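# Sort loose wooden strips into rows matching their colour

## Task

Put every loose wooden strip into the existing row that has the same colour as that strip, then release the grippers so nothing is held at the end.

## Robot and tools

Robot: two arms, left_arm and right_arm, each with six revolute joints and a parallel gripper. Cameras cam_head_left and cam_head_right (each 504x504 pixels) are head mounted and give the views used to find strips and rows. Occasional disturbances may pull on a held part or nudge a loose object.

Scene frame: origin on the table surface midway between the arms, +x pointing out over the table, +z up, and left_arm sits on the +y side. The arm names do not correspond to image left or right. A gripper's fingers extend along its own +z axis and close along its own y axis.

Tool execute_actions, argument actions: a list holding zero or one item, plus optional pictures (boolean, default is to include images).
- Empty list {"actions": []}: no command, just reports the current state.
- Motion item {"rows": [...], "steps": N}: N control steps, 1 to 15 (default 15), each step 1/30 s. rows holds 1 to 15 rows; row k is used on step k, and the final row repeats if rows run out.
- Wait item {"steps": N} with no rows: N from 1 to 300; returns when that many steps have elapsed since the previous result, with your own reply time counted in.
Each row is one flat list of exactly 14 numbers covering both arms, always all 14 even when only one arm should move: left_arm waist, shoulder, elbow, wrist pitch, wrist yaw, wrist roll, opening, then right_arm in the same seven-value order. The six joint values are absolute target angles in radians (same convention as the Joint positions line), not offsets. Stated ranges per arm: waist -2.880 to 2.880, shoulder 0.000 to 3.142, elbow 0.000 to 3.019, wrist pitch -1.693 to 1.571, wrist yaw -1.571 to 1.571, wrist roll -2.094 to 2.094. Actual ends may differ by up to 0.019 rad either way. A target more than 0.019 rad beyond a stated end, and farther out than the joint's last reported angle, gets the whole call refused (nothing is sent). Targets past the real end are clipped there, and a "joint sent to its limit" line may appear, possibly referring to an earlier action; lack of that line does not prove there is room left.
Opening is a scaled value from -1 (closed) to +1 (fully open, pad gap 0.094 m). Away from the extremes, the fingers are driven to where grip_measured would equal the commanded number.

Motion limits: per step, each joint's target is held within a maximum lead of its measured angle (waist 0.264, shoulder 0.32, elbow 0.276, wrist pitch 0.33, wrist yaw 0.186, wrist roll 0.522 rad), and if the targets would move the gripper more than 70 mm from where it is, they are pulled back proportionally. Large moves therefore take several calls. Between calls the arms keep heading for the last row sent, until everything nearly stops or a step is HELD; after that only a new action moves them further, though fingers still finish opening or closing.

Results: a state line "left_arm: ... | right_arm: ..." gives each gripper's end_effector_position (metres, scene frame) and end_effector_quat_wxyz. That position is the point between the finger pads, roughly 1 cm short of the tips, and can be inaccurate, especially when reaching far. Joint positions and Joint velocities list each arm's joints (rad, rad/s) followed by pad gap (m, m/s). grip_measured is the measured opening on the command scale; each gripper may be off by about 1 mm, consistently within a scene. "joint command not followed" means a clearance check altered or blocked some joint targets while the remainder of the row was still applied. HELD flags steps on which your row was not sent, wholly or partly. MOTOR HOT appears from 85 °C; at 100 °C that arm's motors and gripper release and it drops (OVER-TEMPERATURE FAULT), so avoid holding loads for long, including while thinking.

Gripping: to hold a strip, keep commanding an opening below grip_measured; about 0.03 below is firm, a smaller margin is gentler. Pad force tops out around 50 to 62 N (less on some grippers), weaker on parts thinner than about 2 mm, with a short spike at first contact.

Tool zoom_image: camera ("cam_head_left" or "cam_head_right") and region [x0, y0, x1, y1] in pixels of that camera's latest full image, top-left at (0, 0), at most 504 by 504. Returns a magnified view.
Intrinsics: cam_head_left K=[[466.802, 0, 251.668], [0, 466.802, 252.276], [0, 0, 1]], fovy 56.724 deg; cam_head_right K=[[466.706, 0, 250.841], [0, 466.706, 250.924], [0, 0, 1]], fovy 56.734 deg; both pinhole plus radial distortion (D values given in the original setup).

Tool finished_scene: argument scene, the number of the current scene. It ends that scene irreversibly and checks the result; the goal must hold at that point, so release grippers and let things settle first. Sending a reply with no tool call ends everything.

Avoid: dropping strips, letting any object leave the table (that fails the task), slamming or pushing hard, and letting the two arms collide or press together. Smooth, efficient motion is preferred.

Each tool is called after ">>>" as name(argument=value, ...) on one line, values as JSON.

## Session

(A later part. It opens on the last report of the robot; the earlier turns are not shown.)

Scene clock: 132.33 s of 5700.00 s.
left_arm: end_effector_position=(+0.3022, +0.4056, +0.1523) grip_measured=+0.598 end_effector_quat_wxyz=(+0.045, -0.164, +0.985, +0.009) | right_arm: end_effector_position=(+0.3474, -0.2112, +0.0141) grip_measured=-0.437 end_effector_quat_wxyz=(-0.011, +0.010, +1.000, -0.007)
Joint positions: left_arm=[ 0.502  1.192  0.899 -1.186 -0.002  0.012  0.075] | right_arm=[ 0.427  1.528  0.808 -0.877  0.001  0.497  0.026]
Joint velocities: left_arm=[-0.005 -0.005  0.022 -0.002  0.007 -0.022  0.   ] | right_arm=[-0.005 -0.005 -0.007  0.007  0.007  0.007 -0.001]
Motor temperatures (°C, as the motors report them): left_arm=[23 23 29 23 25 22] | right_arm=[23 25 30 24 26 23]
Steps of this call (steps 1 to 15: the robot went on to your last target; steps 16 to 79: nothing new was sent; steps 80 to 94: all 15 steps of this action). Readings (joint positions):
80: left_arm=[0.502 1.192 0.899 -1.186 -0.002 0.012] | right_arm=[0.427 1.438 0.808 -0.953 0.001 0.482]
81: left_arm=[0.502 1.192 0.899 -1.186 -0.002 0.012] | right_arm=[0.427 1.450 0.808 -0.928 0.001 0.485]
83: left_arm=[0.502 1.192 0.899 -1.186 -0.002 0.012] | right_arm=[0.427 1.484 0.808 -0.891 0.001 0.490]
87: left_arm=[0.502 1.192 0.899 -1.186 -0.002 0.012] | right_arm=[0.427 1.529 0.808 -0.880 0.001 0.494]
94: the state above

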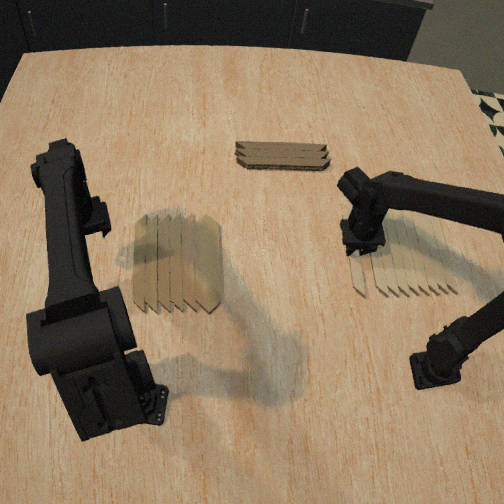

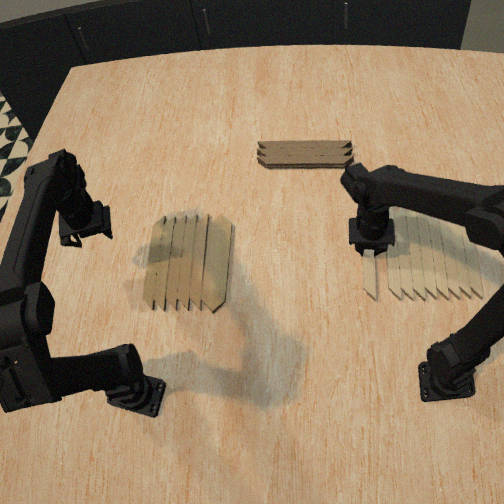

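>>> execute_actions(actions=[{"rows":[[0.5,1.2,0.9,-1.2,0,0,0.6,0.43,1.525,0.815,-0.87,0,0.51,-0.2]],"steps":8}], pictures=false)

>>> execute_actions(actions=[{"rows":[[0.5,1.2,0.9,-1.2,0,0,0.6,0.43,1.43,0.85,-0.97,0,0.51,-0.2]],"steps":10}], pictures=false)

>>> execute_actions(actions=[{"rows":[[0.5,1.2,0.9,-1.2,0,0,0.6,0.53,1.48,0.905,-0.98,0,-1.02,0.6]]}], pictures=false)

>>> execute_actions(actions=[{"steps":15}], pictures=false)

>>> execute_actions(actions=[{"rows":[[0.5,1.2,0.9,-1.2,0,0,0.6,0.53,1.563,0.89,-0.89,0,-1.02,0.6]]}], pictures=false)

>>> execute_actions(actions=[{"rows":[[0.5,1.2,0.9,-1.2,0,0,0.6,0.465,1.53,0.835,-0.88,0,-1.07,0.6]],"steps":10}], pictures=false)

>>> execute_actions(actions=[{"rows":[[0.5,1.2,0.9,-1.2,0,0,0.6,0.405,1.503,0.802,-0.875,0,-1.12,0.6]]}])

>>> zoom_image(camera="cam_head_left", region=[300,160,470,330])

Scene clock: 138.60 s of 5700.00 s.
left_arm: end_effector_position=(+0.3022, +0.4056, +0.1523) grip_measured=+0.598 end_effector_quat_wxyz=(+0.045, -0.164, +0.985, +0.009) | right_arm: end_effector_position=(+0.3474, -0.2112, +0.0141) grip_measured=-0.203 end_effector_quat_wxyz=(-0.011, +0.011, +1.000, -0.007)
Joint positions: left_arm=[ 0.502  1.192  0.899 -1.186 -0.002  0.012  0.075] | right_arm=[ 0.427  1.528  0.808 -0.877  0.001  0.498  0.037]
Joint velocities: left_arm=[-0.015 -0.015 -0.002  0.002 -0.007 -0.007  0.001] | right_arm=[ 0.005  0.005 -0.007 -0.007 -0.051 -0.007  0.001]
Motor temperatures (°C, as the motors report them): left_arm=[23 23 29 23 25 22] | right_arm=[23 25 30 24 26 23]
Steps of this call (steps 1 to 15: the robot went on to your last target; steps 16 to 90: nothing new was sent; then 3.00 s passed at rest; steps 91 to 98: all 8 steps of this action). Readings (joint positions):
91: left_arm=[0.502 1.192 0.899 -1.186 -0.002 0.012] | right_arm=[0.427 1.528 0.808 -0.877 0.001 0.497]
92: left_arm=[0.502 1.192 0.899 -1.186 -0.002 0.012] | right_arm=[0.427 1.528 0.808 -0.877 0.001 0.497]
94: left_arm=[0.502 1.192 0.899 -1.186 -0.002 0.012] | right_arm=[0.427 1.528 0.808 -0.877 0.001 0.498]
98: the state above

Scene clock: 138.93 s of 5700.00 s.
left_arm: end_effector_position=(+0.3022, +0.4056, +0.1523) grip_measured=+0.598 end_effector_quat_wxyz=(+0.045, -0.164, +0.985, +0.009) | right_arm: end_effector_position=(+0.3399, -0.2150, +0.0498) grip_measured=-0.203 end_effector_quat_wxyz=(-0.000, +0.011, +1.000, -0.001)
Joint positions: left_arm=[ 0.502  1.192  0.899 -1.186 -0.002  0.012  0.075] | right_arm=[ 0.427  1.424  0.812 -0.961  0.001  0.498  0.037]
Joint velocities: left_arm=[-0.005  0.005  0.022  0.007 -0.022 -0.022  0.001] | right_arm=[ 0.005 -0.024  0.017 -0.007  0.007  0.11   0.001]
Motor temperatures (°C, as the motors report them): left_arm=[23 23 29 23 25 22] | right_arm=[23 25 30 24 26 23]
Steps of this call (steps 1 to 10: all 10 steps of this action). Readings (joint positions):
1: left_arm=[0.502 1.192 0.899 -1.186 -0.002 0.012] | right_arm=[0.427 1.523 0.809 -0.891 0.001 0.498]
2: left_arm=[0.502 1.192 0.899 -1.186 -0.002 0.012] | right_arm=[0.427 1.512 0.809 -0.917 0.001 0.498]
4: left_arm=[0.502 1.192 0.899 -1.186 -0.002 0.012] | right_arm=[0.427 1.479 0.809 -0.949 0.001 0.498]
8: left_arm=[0.502 1.192 0.899 -1.186 -0.002 0.012] | right_arm=[0.427 1.427 0.810 -0.960 0.001 0.498]
10: the state above

Scene clock: 139.43 s of 5700.00 s.
left_arm: end_effector_position=(+0.3022, +0.4056, +0.1523) grip_measured=+0.598 end_effector_quat_wxyz=(+0.045, -0.164, +0.985, +0.009) | right_arm: end_effector_position=(+0.3365, -0.1720, +0.0508) grip_measured=+0.597 end_effector_quat_wxyz=(-0.004, -0.649, +0.761, +0.001)
Joint positions: left_arm=[ 0.502  1.192  0.899 -1.186 -0.002  0.012  0.075] | right_arm=[ 0.535  1.473  0.867 -0.973 -0.001 -0.827  0.075]
Joint velocities: left_arm=[-0.015 -0.015 -0.012 -0.002  0.007  0.007 -0.   ] | right_arm=[-0.005 -0.005  0.002 -0.017 -0.066 -1.223 -0.   ]
Motor temperatures (°C, as the motors report them): left_arm=[23 23 29 23 25 22] | right_arm=[23 25 30 24 26 23]
Steps of this call (steps 1 to 15: all 15 steps of this action). Readings (joint positions):
1: left_arm=[0.502 1.192 0.899 -1.186 -0.002 0.012] | right_arm=[0.433 1.427 0.816 -0.965 0.004 0.421]
2: left_arm=[0.502 1.192 0.899 -1.186 -0.002 0.012] | right_arm=[0.448 1.436 0.825 -0.971 0.004 0.323]
4: left_arm=[0.502 1.192 0.899 -1.186 -0.002 0.012] | right_arm=[0.492 1.457 0.848 -0.973 0.003 0.126]
8: left_arm=[0.502 1.192 0.899 -1.186 -0.002 0.012] | right_arm=[0.535 1.473 0.867 -0.973 -0.001 -0.269]
15: the state above

Scene clock: 139.93 s of 5700.00 s.
left_arm: end_effector_position=(+0.3022, +0.4056, +0.1523) grip_measured=+0.598 end_effector_quat_wxyz=(+0.045, -0.164, +0.985, +0.009) | right_arm: end_effector_position=(+0.3365, -0.1720, +0.0508) grip_measured=+0.598 end_effector_quat_wxyz=(+0.004, +0.713, -0.702, -0.001)
Joint positions: left_arm=[ 0.502  1.192  0.899 -1.186 -0.002  0.012  0.075] | right_arm=[ 0.535  1.473  0.867 -0.973 -0.001 -1.002  0.075]
Joint velocities: left_arm=[-0.015  0.005 -0.022  0.002 -0.037  0.051 -0.   ] | right_arm=[-0.024  0.005  0.002 -0.002 -0.066 -0.037 -0.   ]
Motor temperatures (°C, as the motors report them): left_arm=[23 23 29 23 25 22] | right_arm=[23 25 30 24 26 23]
Steps of this call (steps 1 to 15: the robot went on to your last target). Readings (joint positions):
1: left_arm=[0.502 1.192 0.899 -1.186 -0.002 0.012] | right_arm=[0.535 1.473 0.867 -0.973 -0.001 -0.864]
2: left_arm=[0.502 1.192 0.899 -1.186 -0.002 0.012] | right_arm=[0.535 1.473 0.867 -0.973 -0.001 -0.893]
4: left_arm=[0.502 1.192 0.899 -1.186 -0.002 0.012] | right_arm=[0.535 1.473 0.867 -0.973 -0.001 -0.935]
8: left_arm=[0.502 1.192 0.899 -1.186 -0.002 0.012] | right_arm=[0.535 1.473 0.867 -0.973 -0.001 -0.979]
15: the state above

Scene clock: 140.43 s of 5700.00 s.
left_arm: end_effector_position=(+0.3022, +0.4056, +0.1523) grip_measured=+0.598 end_effector_quat_wxyz=(+0.045, -0.164, +0.985, +0.009) | right_arm: end_effector_position=(+0.3444, -0.1668, +0.0176) grip_measured=+0.598 end_effector_quat_wxyz=(+0.014, +0.715, -0.699, -0.003)
Joint positions: left_arm=[ 0.502  1.192  0.899 -1.186 -0.002  0.012  0.075] | right_arm=[ 0.535  1.568  0.868 -0.899 -0.001 -1.008  0.075]
Joint velocities: left_arm=[-0.024 -0.005 -0.022 -0.002 -0.007 -0.022 -0.001] | right_arm=[-0.024 -0.005  0.017  0.007 -0.066  0.022 -0.001]
Motor temperatures (°C, as the motors report them): left_arm=[23 23 29 23 25 22] | right_arm=[23 25 30 24 26 23]
Steps of this call (steps 1 to 15: all 15 steps of this action). Readings (joint positions):
1: left_arm=[0.502 1.192 0.899 -1.186 -0.002 0.012] | right_arm=[0.535 1.477 0.867 -0.961 -0.001 -1.004]
2: left_arm=[0.502 1.192 0.899 -1.186 -0.002 0.012] | right_arm=[0.535 1.488 0.868 -0.940 -0.001 -1.005]
4: left_arm=[0.502 1.192 0.899 -1.186 -0.002 0.012] | right_arm=[0.535 1.520 0.868 -0.909 -0.001 -1.006]
8: left_arm=[0.502 1.192 0.899 -1.186 -0.002 0.012] | right_arm=[0.535 1.566 0.868 -0.901 -0.001 -1.007]
15: the state above

Scene clock: 140.77 s of 5700.00 s.
left_arm: end_effector_position=(+0.3022, +0.4056, +0.1523) grip_measured=+0.598 end_effector_quat_wxyz=(+0.045, -0.164, +0.985, +0.009) | right_arm: end_effector_position=(+0.3485, -0.1938, +0.0166) grip_measured=+0.598 end_effector_quat_wxyz=(+0.013, +0.706, -0.708, -0.004)
Joint positions: left_arm=[ 0.502  1.192  0.899 -1.186 -0.002  0.012  0.075] | right_arm=[ 0.467  1.545  0.837 -0.89  -0.001 -1.053  0.075]
Joint velocities: left_arm=[-0.015 -0.005  0.007  0.002  0.037  0.037  0.   ] | right_arm=[-0.005 -0.005 -0.007 -0.007 -0.022 -0.081  0.   ]
Motor temperatures (°C, as the motors report them): left_arm=[23 23 29 23 25 22] | right_arm=[23 25 30 24 26 23]
Steps of this call (steps 1 to 10: all 10 steps of this action). Readings (joint positions):
1: left_arm=[0.502 1.192 0.899 -1.186 -0.002 0.012] | right_arm=[0.531 1.567 0.865 -0.896 -0.002 -1.016]
2: left_arm=[0.502 1.192 0.899 -1.186 -0.002 0.012] | right_arm=[0.522 1.563 0.858 -0.891 -0.002 -1.025]
4: left_arm=[0.502 1.192 0.899 -1.186 -0.002 0.012] | right_arm=[0.495 1.554 0.843 -0.890 -0.002 -1.037]
8: left_arm=[0.502 1.192 0.899 -1.186 -0.002 0.012] | right_arm=[0.467 1.545 0.837 -0.890 -0.001 -1.050]
10: the state above

Scene clock: 141.27 s of 5700.00 s.
left_arm: end_effector_position=(+0.3022, +0.4056, +0.1523) grip_measured=+0.598 end_effector_quat_wxyz=(+0.045, -0.164, +0.985, +0.009) | right_arm: end_effector_position=(+0.3480, -0.2169, +0.0168) grip_measured=+0.598 end_effector_quat_wxyz=(+0.011, +0.705, -0.709, -0.005)
Joint positions: left_arm=[ 0.502  1.192  0.899 -1.186 -0.002  0.012  0.075] | right_arm=[ 0.41   1.516  0.804 -0.882 -0.002 -1.106  0.075]
Joint velocities: left_arm=[-0.005 -0.015 -0.022 -0.007 -0.037  0.066 -0.   ] | right_arm=[-0.015 -0.015 -0.007 -0.007  0.051 -0.037 -0.001]
Motor temperatures (°C, as the motors report them): left_arm=[23 23 29 23 25 22] | right_arm=[23 25 30 24 26 23]
Steps of this call (steps 1 to 15: all 15 steps of this action). Readings (joint positions):
1: left_arm=[0.502 1.192 0.899 -1.186 -0.002 0.012] | right_arm=[0.463 1.543 0.833 -0.887 -0.002 -1.062]
2: left_arm=[0.502 1.192 0.899 -1.186 -0.002 0.012] | right_arm=[0.455 1.538 0.826 -0.883 -0.002 -1.071]
4: left_arm=[0.502 1.192 0.899 -1.186 -0.002 0.012] | right_arm=[0.433 1.526 0.812 -0.882 -0.002 -1.085]
8: left_arm=[0.502 1.192 0.899 -1.186 -0.002 0.012] | right_arm=[0.410 1.516 0.804 -0.882 -0.002 -1.099]
15: the state above

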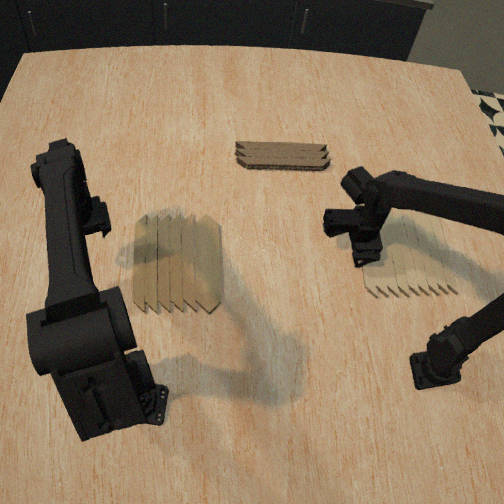

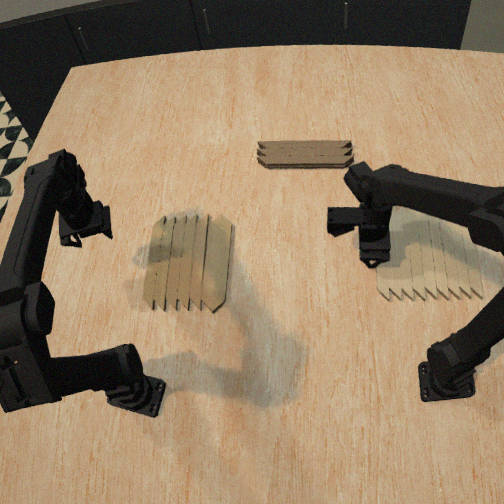

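Region (300, 160, 470, 330) of cam_head_left's 504x504 image, scaled by 2.965, with more detail than that image has.

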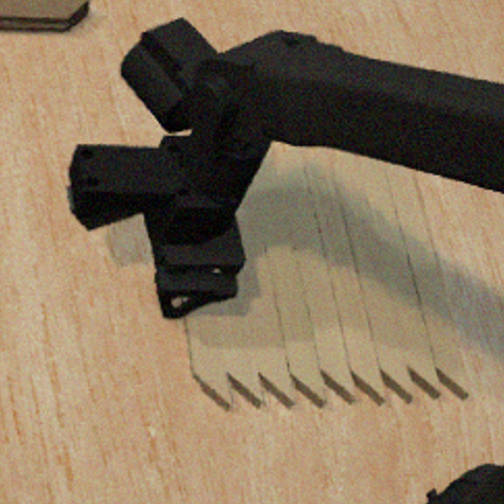

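>>> execute_actions(actions=[{"rows":[[0.5,1.2,0.9,-1.2,0,0,0.6,0.5,1.4,0.85,-0.97,0,-1.12,0.6]]}], pictures=false)

>>> finished_scene(scene=1)

Scene clock: 143.90 s of 5700.00 s.
left_arm: end_effector_position=(+0.3022, +0.4056, +0.1523) grip_measured=+0.598 end_effector_quat_wxyz=(+0.045, -0.164, +0.985, +0.009) | right_arm: end_effector_position=(+0.3298, -0.1902, +0.0619) grip_measured=+0.598 end_effector_quat_wxyz=(-0.016, +0.738, -0.675, +0.004)
Joint positions: left_arm=[ 0.502  1.192  0.899 -1.186 -0.002  0.012  0.075] | right_arm=[ 0.502  1.389  0.814 -0.962 -0.001 -1.109  0.075]
Joint velocities: left_arm=[-0.024 -0.015 -0.022  0.007 -0.051  0.007 -0.   ] | right_arm=[-0.005  0.005 -0.012 -0.002 -0.066 -0.022 -0.001]
Motor temperatures (°C, as the motors report them): left_arm=[23 23 29 23 25 22] | right_arm=[23 25 30 24 26 23]
Steps of this call (steps 1 to 15: the robot went on to your last target; steps 16 to 64: nothing new was sent; steps 65 to 79: all 15 steps of this action). Readings (joint positions):
65: left_arm=[0.502 1.192 0.899 -1.186 -0.002 0.012] | right_arm=[0.416 1.511 0.805 -0.895 0.001 -1.108]
66: left_arm=[0.502 1.192 0.899 -1.186 -0.002 0.012] | right_arm=[0.429 1.497 0.805 -0.919 0.002 -1.108]
68: left_arm=[0.502 1.192 0.899 -1.186 -0.002 0.012] | right_arm=[0.467 1.456 0.805 -0.950 0.002 -1.108]
72: left_arm=[0.502 1.192 0.899 -1.186 -0.002 0.012] | right_arm=[0.502 1.393 0.811 -0.961 -0.001 -1.109]
79: the state above

The scene is finished: the task was done.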